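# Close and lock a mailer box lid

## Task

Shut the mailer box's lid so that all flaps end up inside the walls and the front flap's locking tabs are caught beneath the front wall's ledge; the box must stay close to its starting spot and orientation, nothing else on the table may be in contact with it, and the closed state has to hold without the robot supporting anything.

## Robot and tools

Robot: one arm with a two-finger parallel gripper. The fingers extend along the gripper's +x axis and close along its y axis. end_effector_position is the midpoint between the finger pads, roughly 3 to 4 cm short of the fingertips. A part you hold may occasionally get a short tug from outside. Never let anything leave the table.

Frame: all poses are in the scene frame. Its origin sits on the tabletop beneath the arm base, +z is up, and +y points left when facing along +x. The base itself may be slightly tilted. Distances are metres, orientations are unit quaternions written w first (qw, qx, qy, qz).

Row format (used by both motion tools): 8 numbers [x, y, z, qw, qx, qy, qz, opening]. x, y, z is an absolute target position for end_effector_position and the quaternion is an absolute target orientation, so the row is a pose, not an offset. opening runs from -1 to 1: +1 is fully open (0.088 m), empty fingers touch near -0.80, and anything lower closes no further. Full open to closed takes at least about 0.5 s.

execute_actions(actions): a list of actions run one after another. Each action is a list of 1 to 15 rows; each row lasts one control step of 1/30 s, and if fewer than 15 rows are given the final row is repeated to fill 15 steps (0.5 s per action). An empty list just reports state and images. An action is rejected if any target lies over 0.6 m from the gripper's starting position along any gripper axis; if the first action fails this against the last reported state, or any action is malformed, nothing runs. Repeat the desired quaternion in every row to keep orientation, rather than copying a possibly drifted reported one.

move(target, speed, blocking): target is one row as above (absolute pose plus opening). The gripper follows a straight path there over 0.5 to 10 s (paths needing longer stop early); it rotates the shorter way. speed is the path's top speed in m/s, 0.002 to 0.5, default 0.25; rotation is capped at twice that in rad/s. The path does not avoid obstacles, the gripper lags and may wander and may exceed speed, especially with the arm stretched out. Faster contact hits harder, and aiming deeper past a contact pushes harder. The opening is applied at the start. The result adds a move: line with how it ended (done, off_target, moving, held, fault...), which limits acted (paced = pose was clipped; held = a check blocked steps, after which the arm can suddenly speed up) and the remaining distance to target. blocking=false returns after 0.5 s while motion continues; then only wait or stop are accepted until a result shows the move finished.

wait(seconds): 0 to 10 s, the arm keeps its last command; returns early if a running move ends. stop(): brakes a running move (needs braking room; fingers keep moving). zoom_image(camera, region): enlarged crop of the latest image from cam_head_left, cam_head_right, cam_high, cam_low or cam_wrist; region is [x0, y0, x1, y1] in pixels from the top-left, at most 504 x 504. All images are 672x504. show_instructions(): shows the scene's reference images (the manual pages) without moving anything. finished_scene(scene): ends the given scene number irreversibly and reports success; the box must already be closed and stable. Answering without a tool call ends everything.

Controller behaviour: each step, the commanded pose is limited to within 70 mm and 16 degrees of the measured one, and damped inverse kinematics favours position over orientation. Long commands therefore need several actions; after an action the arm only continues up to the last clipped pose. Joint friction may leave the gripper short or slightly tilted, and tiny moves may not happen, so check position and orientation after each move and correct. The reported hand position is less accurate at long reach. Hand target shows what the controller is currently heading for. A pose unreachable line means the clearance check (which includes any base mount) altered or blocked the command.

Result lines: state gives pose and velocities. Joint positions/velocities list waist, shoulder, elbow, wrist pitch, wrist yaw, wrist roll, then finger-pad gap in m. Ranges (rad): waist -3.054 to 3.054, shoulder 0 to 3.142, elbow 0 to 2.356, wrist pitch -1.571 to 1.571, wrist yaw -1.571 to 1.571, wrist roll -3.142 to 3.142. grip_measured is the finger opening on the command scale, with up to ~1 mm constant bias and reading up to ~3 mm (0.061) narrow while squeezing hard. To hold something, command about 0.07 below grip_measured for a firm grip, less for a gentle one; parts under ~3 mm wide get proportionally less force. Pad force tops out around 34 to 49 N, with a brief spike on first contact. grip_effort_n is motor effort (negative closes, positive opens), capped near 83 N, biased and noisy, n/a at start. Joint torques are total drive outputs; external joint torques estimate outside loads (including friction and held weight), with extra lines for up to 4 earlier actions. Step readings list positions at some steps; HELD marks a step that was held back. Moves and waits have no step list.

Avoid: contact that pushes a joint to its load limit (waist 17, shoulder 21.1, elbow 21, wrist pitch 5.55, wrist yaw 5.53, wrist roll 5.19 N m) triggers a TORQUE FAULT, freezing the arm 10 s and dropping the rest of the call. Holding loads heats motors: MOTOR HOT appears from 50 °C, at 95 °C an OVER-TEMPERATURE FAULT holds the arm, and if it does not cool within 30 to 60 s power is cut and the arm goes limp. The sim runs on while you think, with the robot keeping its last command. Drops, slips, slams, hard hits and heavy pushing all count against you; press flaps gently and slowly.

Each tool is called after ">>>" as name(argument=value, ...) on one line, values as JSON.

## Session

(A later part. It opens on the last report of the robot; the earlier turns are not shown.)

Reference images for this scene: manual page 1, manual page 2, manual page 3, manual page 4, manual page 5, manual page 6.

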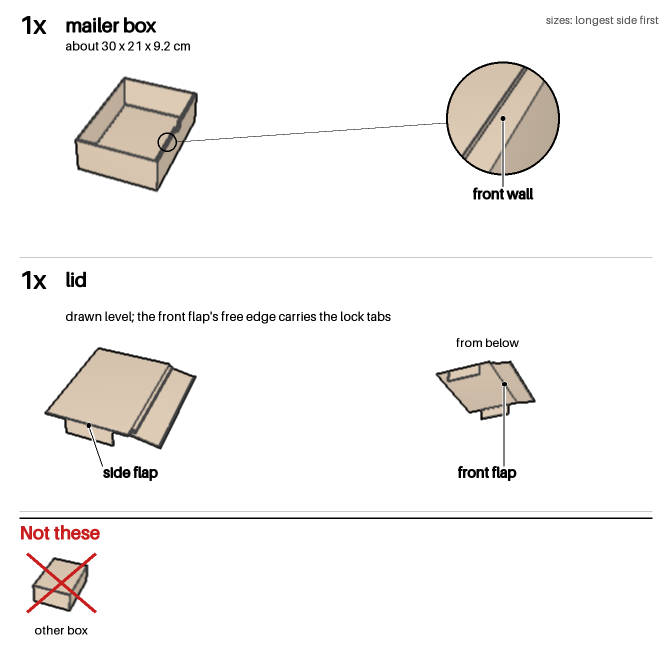

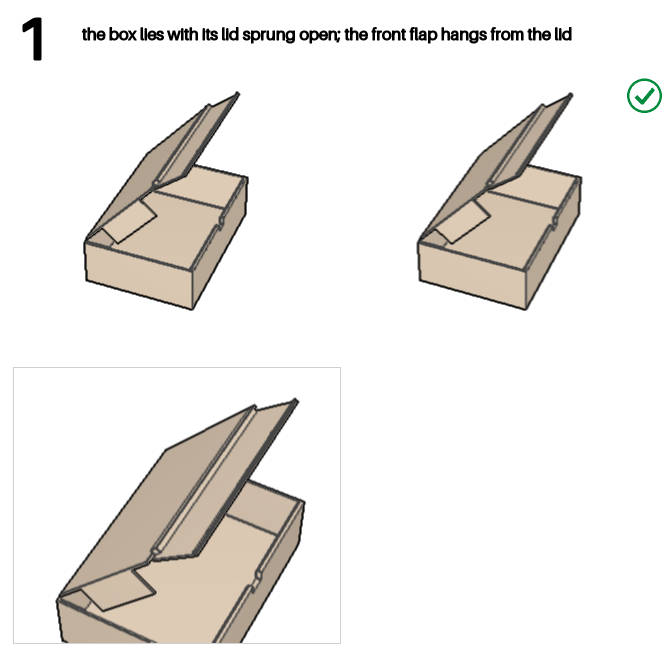

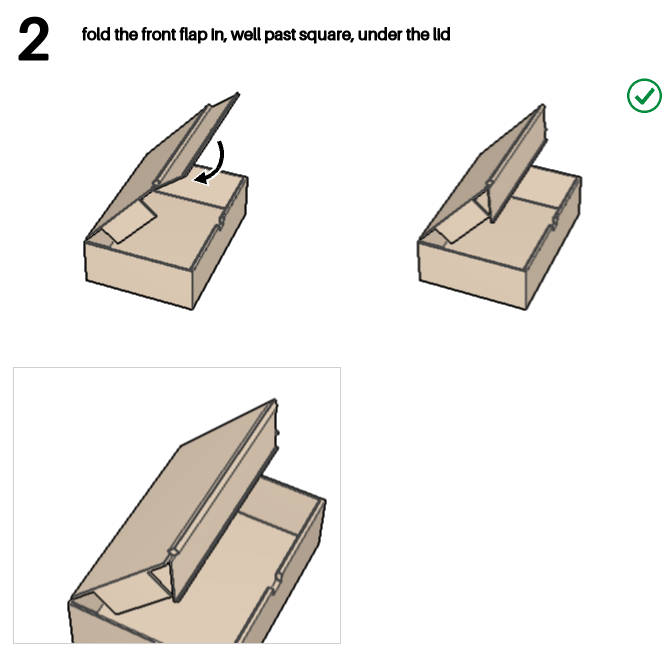

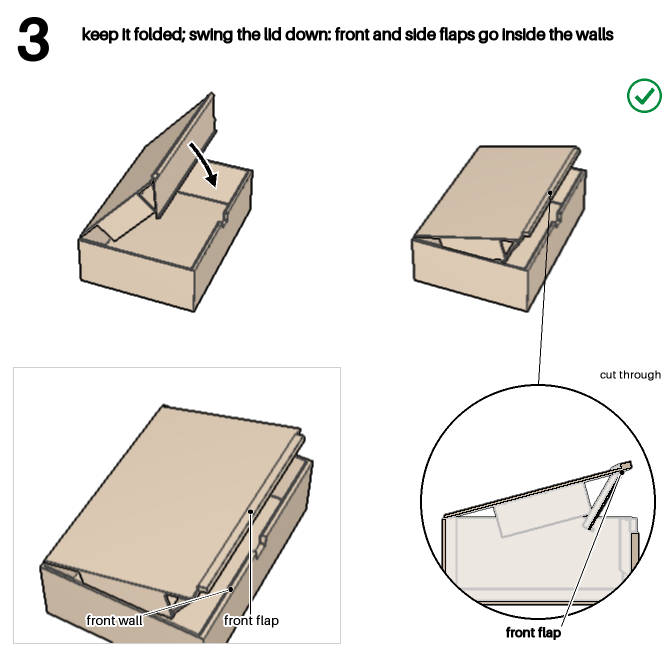

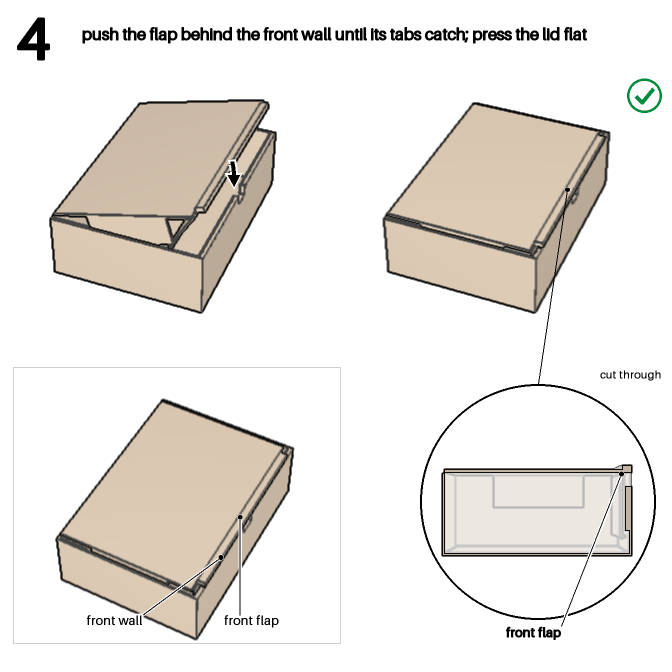

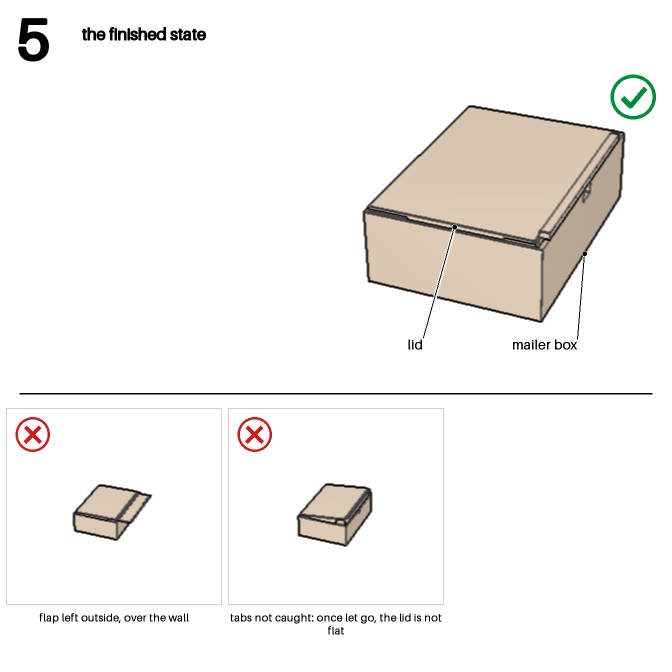

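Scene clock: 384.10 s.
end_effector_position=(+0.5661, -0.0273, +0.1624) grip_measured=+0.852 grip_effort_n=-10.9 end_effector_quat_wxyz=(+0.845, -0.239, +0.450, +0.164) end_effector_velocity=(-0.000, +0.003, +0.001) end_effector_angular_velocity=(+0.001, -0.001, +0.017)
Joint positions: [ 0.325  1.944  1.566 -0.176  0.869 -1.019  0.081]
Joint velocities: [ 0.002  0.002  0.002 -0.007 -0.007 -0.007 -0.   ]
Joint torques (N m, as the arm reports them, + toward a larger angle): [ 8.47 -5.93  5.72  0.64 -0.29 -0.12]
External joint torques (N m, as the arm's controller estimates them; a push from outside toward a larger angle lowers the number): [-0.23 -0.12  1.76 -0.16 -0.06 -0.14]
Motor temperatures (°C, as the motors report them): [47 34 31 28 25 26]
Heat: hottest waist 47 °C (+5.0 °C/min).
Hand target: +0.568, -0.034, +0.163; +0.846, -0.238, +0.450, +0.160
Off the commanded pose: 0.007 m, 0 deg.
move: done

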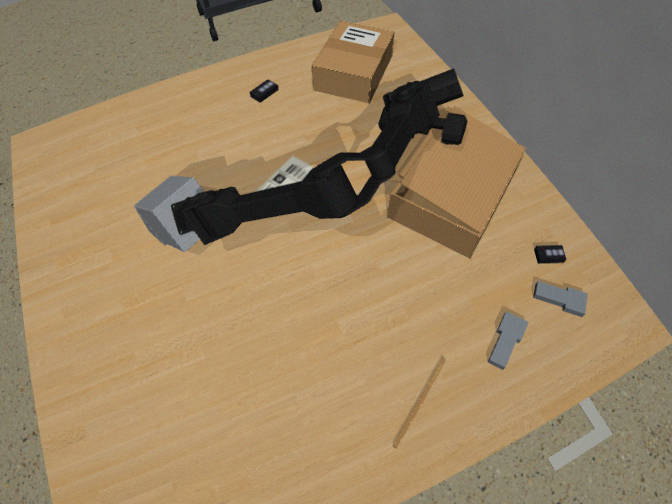

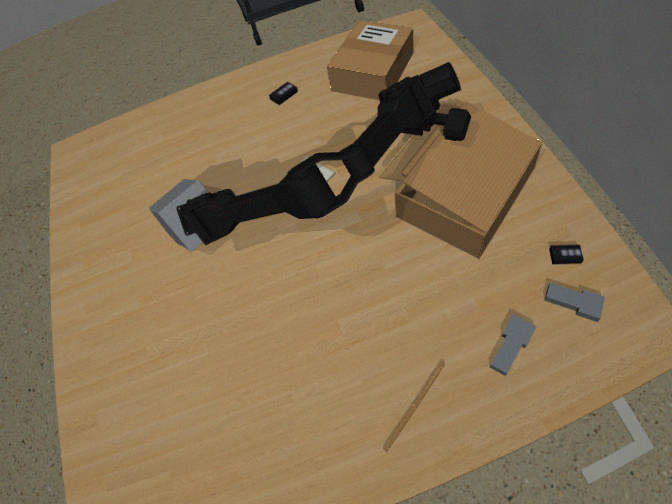

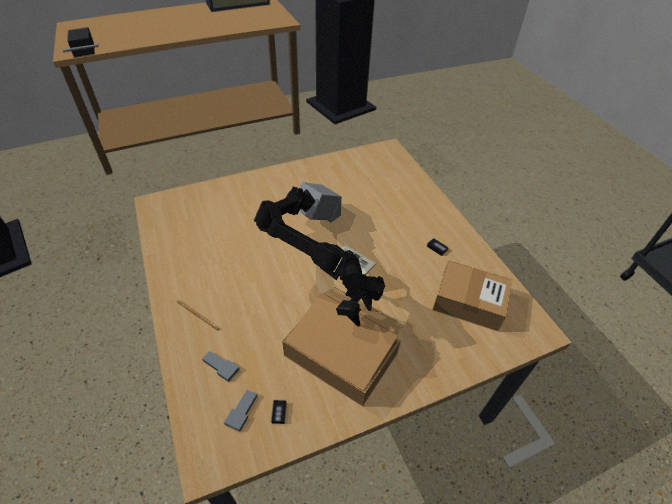

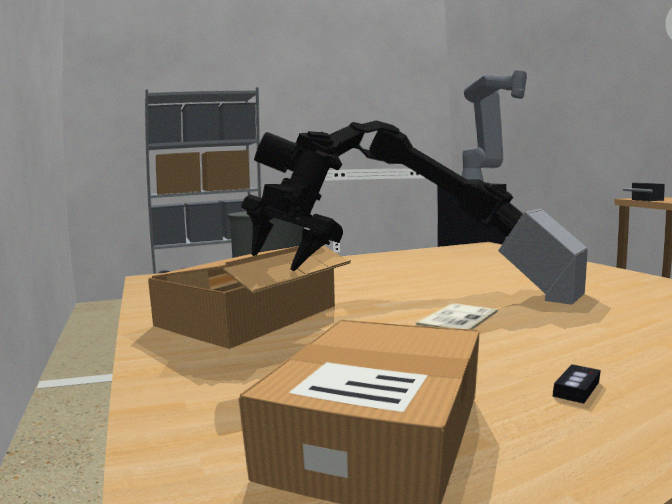

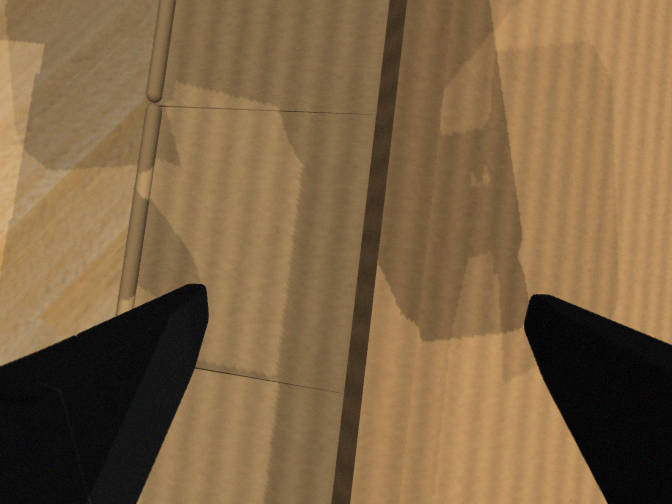

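>>> move(target=[0.561,-0.02,0.158,0.842,-0.342,0.409,0.092,1], speed=0.06)

>>> move(target=[0.569,-0.036,0.14,0.842,-0.342,0.409,0.092,1], speed=0.02)

>>> zoom_image(camera="cam_low", region=[140,160,380,340])

Scene clock: 396.83 s.
end_effector_position=(+0.5636, -0.0241, +0.1630) grip_measured=+0.996 grip_effort_n=17.4 end_effector_quat_wxyz=(+0.846, -0.336, +0.405, +0.088) end_effector_velocity=(-0.001, +0.001, +0.001) end_effector_angular_velocity=(-0.007, -0.010, +0.012)
Joint positions: [ 0.348  1.952  1.331  0.425  0.968 -1.41   0.088]
Joint velocities: [ 0.002 -0.002 -0.012  0.022 -0.007 -0.022 -0.   ]
Joint torques (N m, as the arm reports them, + toward a larger angle): [ 8.95 -3.88  3.77  1.15 -0.07 -0.12]
External joint torques (N m, as the arm's controller estimates them; a push from outside toward a larger angle lowers the number): [ 0.37  1.77 -0.07  0.27  0.2  -0.15]
Motor temperatures (°C, as the motors report them): [47 35 31 28 25 26]
Heat: hottest waist 47 °C (+4.1 °C/min).
Hand target: +0.561, -0.020, +0.158; +0.841, -0.342, +0.409, +0.092
Off the commanded pose: 0.007 m, 1 deg.
move: done

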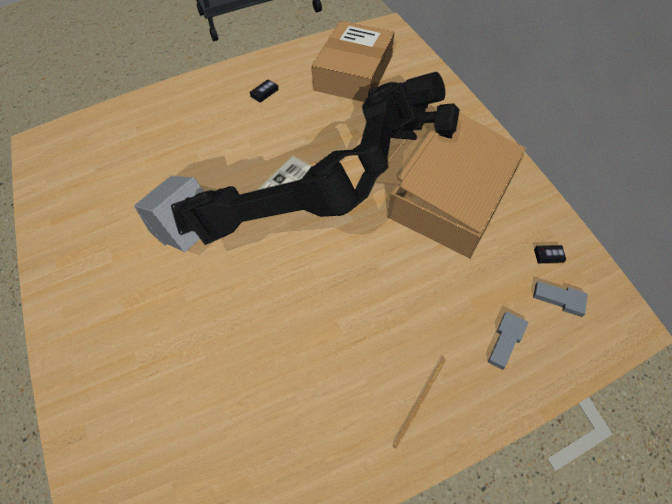

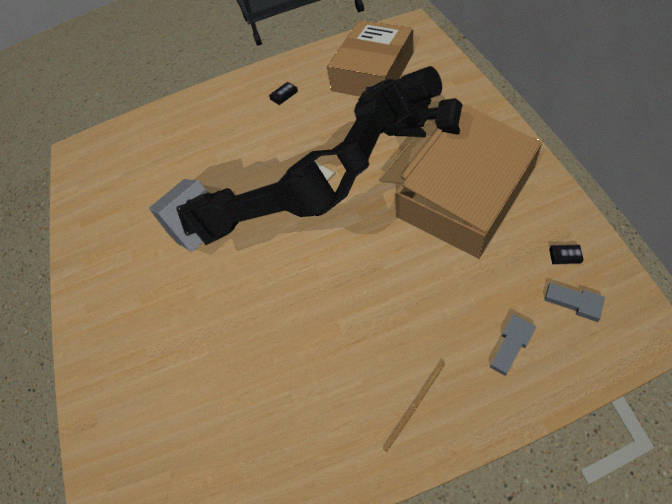

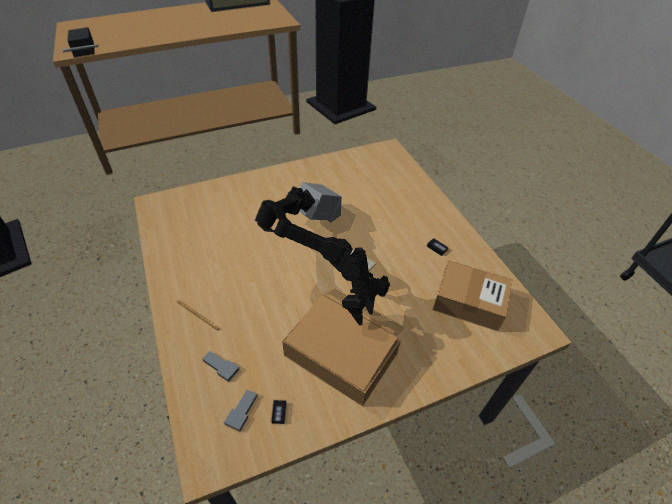

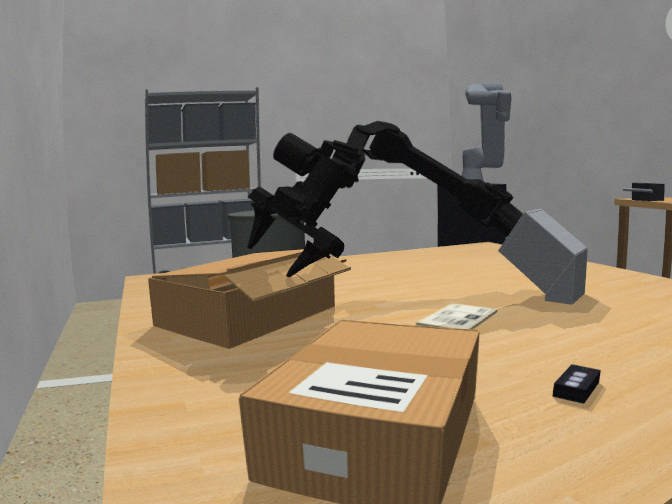

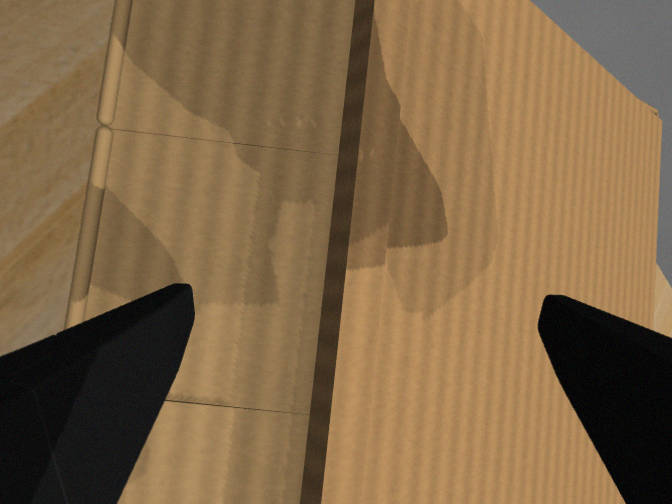

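Scene clock: 398.37 s.
end_effector_position=(+0.5681, -0.0356, +0.1459) grip_measured=+0.996 grip_effort_n=17.4 end_effector_quat_wxyz=(+0.844, -0.339, +0.406, +0.091) end_effector_velocity=(-0.000, +0.000, -0.001) end_effector_angular_velocity=(-0.003, +0.002, +0.014)
Joint positions: [ 0.298  1.952  1.331  0.435  0.918 -1.433  0.088]
Joint velocities: [-0.002 -0.002 -0.002 -0.007 -0.007 -0.007 -0.   ]
Joint torques (N m, as the arm reports them, + toward a larger angle): [ 7.87 -4.03  5.07  1.12 -0.39 -0.09]
External joint torques (N m, as the arm's controller estimates them; a push from outside toward a larger angle lowers the number): [-0.52  1.83  1.29  0.22 -0.12 -0.13]
Motor temperatures (°C, as the motors report them): [47 34 31 28 25 26]
Heat: hottest waist 47 °C (+4.1 °C/min).
Hand target: +0.569, -0.036, +0.140; +0.841, -0.342, +0.409, +0.092
Off the commanded pose: 0.006 m, 1 deg.
move: done

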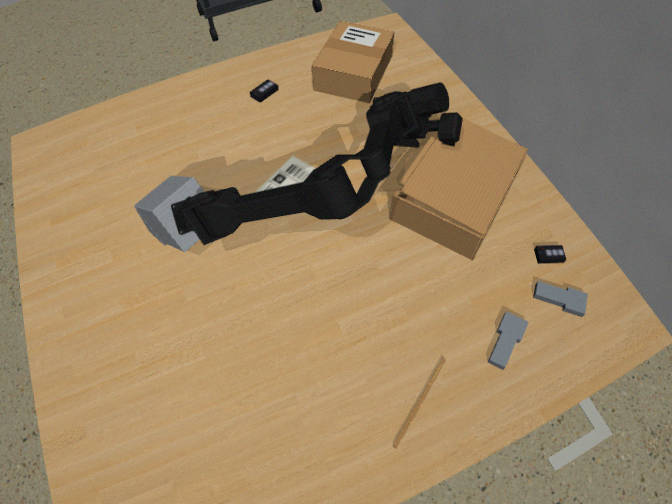

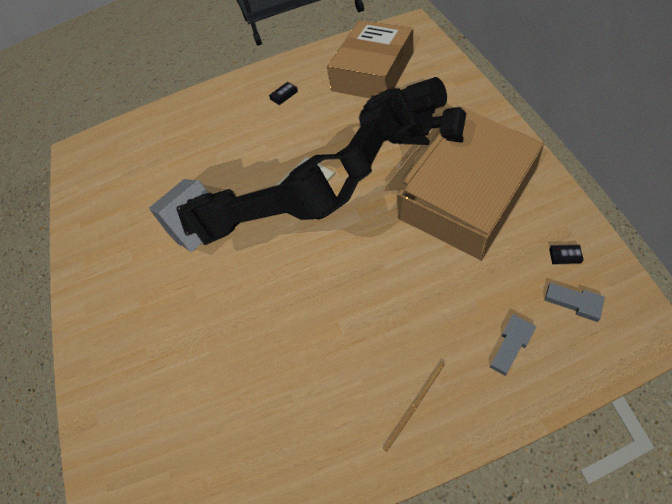

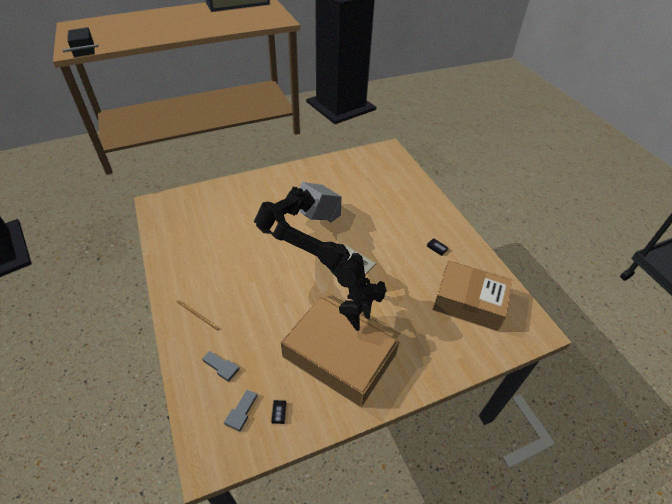

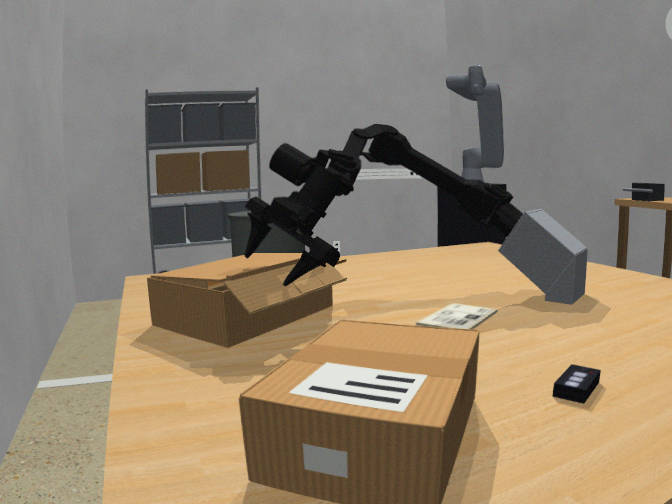

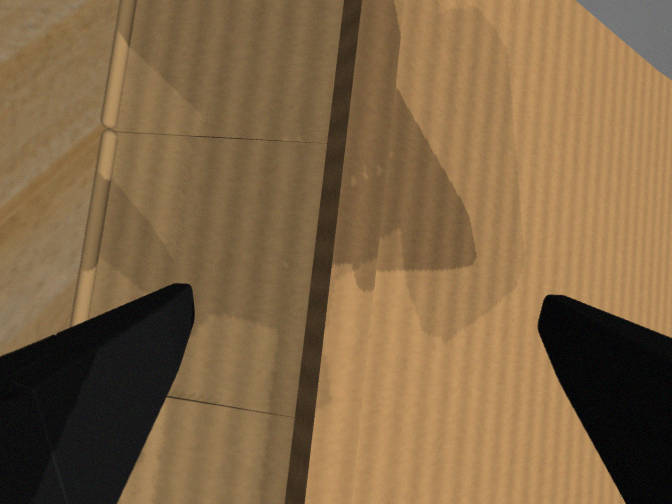

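Region (140, 160, 380, 340) of cam_low's 672x504 image, scaled by 2.100, with more detail than that image has; it fills the top 378 rows of this view, and the rest is white.

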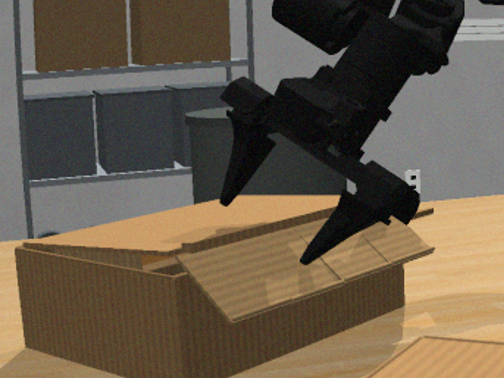

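Straight down more.

>>> move(target=[0.568,-0.034,0.118,0.842,-0.342,0.409,0.092,1], speed=0.02)

>>> zoom_image(camera="cam_low", region=[140,180,380,360])

Scene clock: 403.10 s.
end_effector_position=(+0.5736, -0.0373, +0.1429) grip_measured=+0.996 grip_effort_n=17.4 end_effector_quat_wxyz=(+0.855, -0.331, +0.391, +0.081) end_effector_velocity=(+0.000, +0.001, -0.001) end_effector_angular_velocity=(-0.002, -0.004, +0.006)
Joint positions: [ 0.282  1.961  1.323  0.498  0.877 -1.442  0.088]
Joint velocities: [-0.002  0.002 -0.002  0.007 -0.007 -0.007  0.   ]
Joint torques (N m, as the arm reports them, + toward a larger angle): [ 5.8  -2.62  2.75  0.87 -0.31 -0.18]
External joint torques (N m, as the arm's controller estimates them; a push from outside toward a larger angle lowers the number): [-2.68  3.3  -0.99 -0.05 -0.01 -0.22]
Motor temperatures (°C, as the motors report them): [47 34 31 29 25 26]
Heat: hottest waist 47 °C (+3.0 °C/min).
Hand target: +0.567, -0.034, +0.119; +0.841, -0.341, +0.409, +0.092
Off the commanded pose: 0.026 m, 3 deg.
move: off_target

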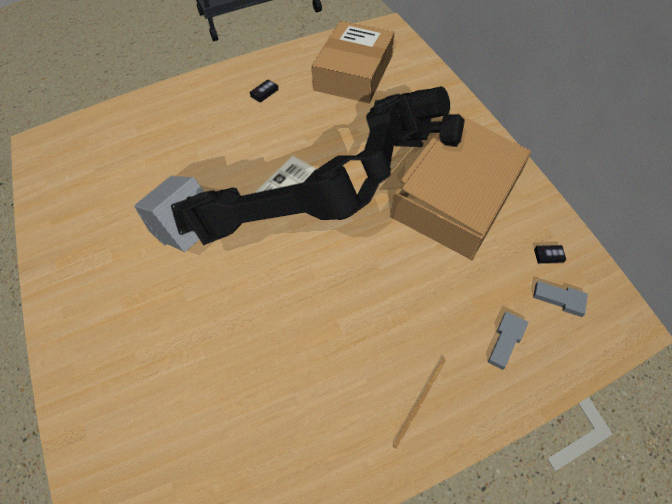

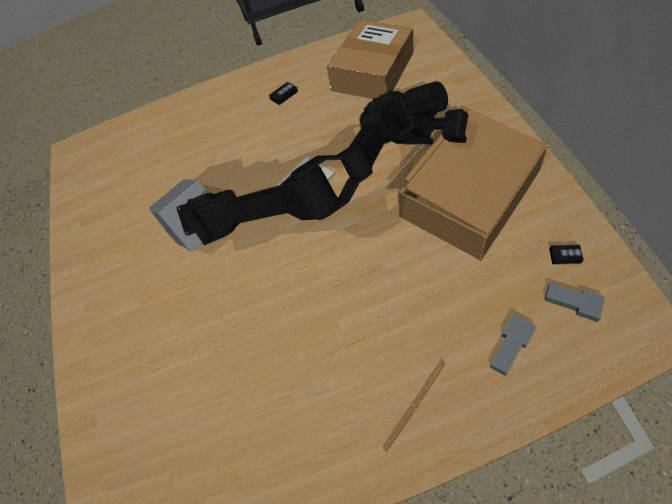

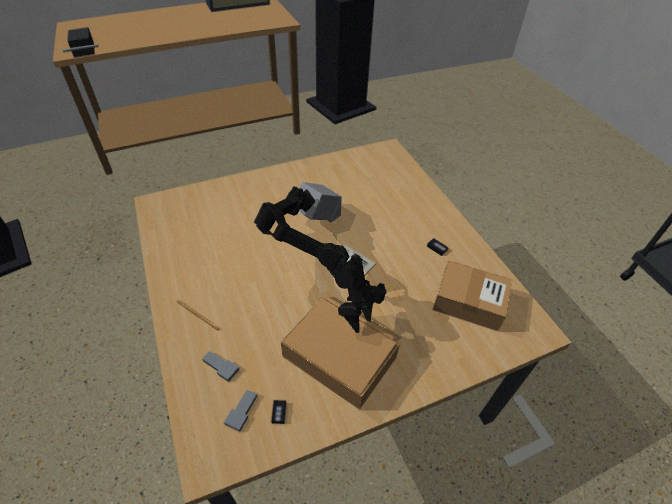

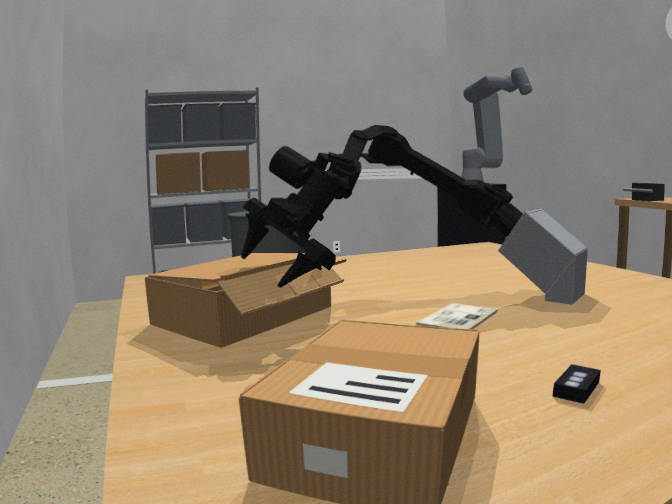

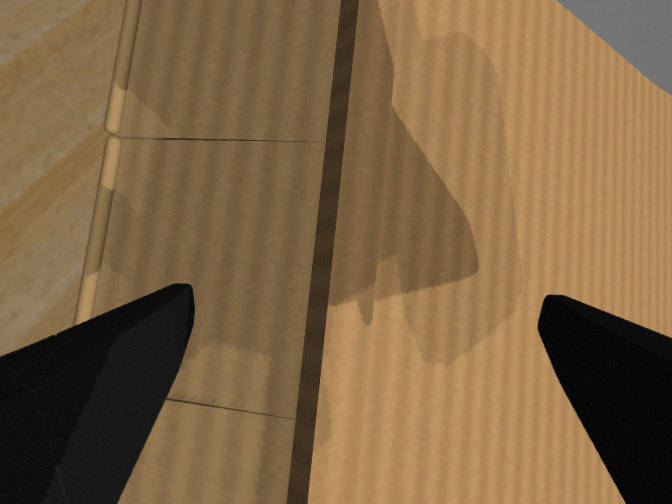

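Region (140, 180, 380, 360) of cam_low's 672x504 image, scaled by 2.100, with more detail than that image has; it fills the top 378 rows of this view, and the rest is white.

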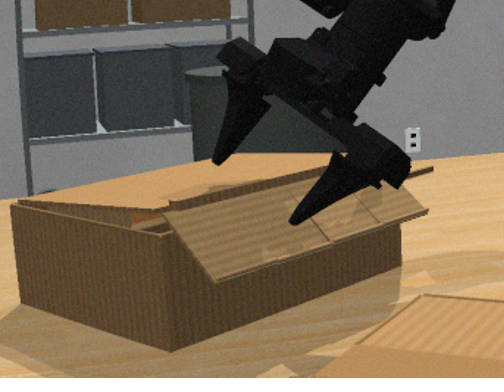

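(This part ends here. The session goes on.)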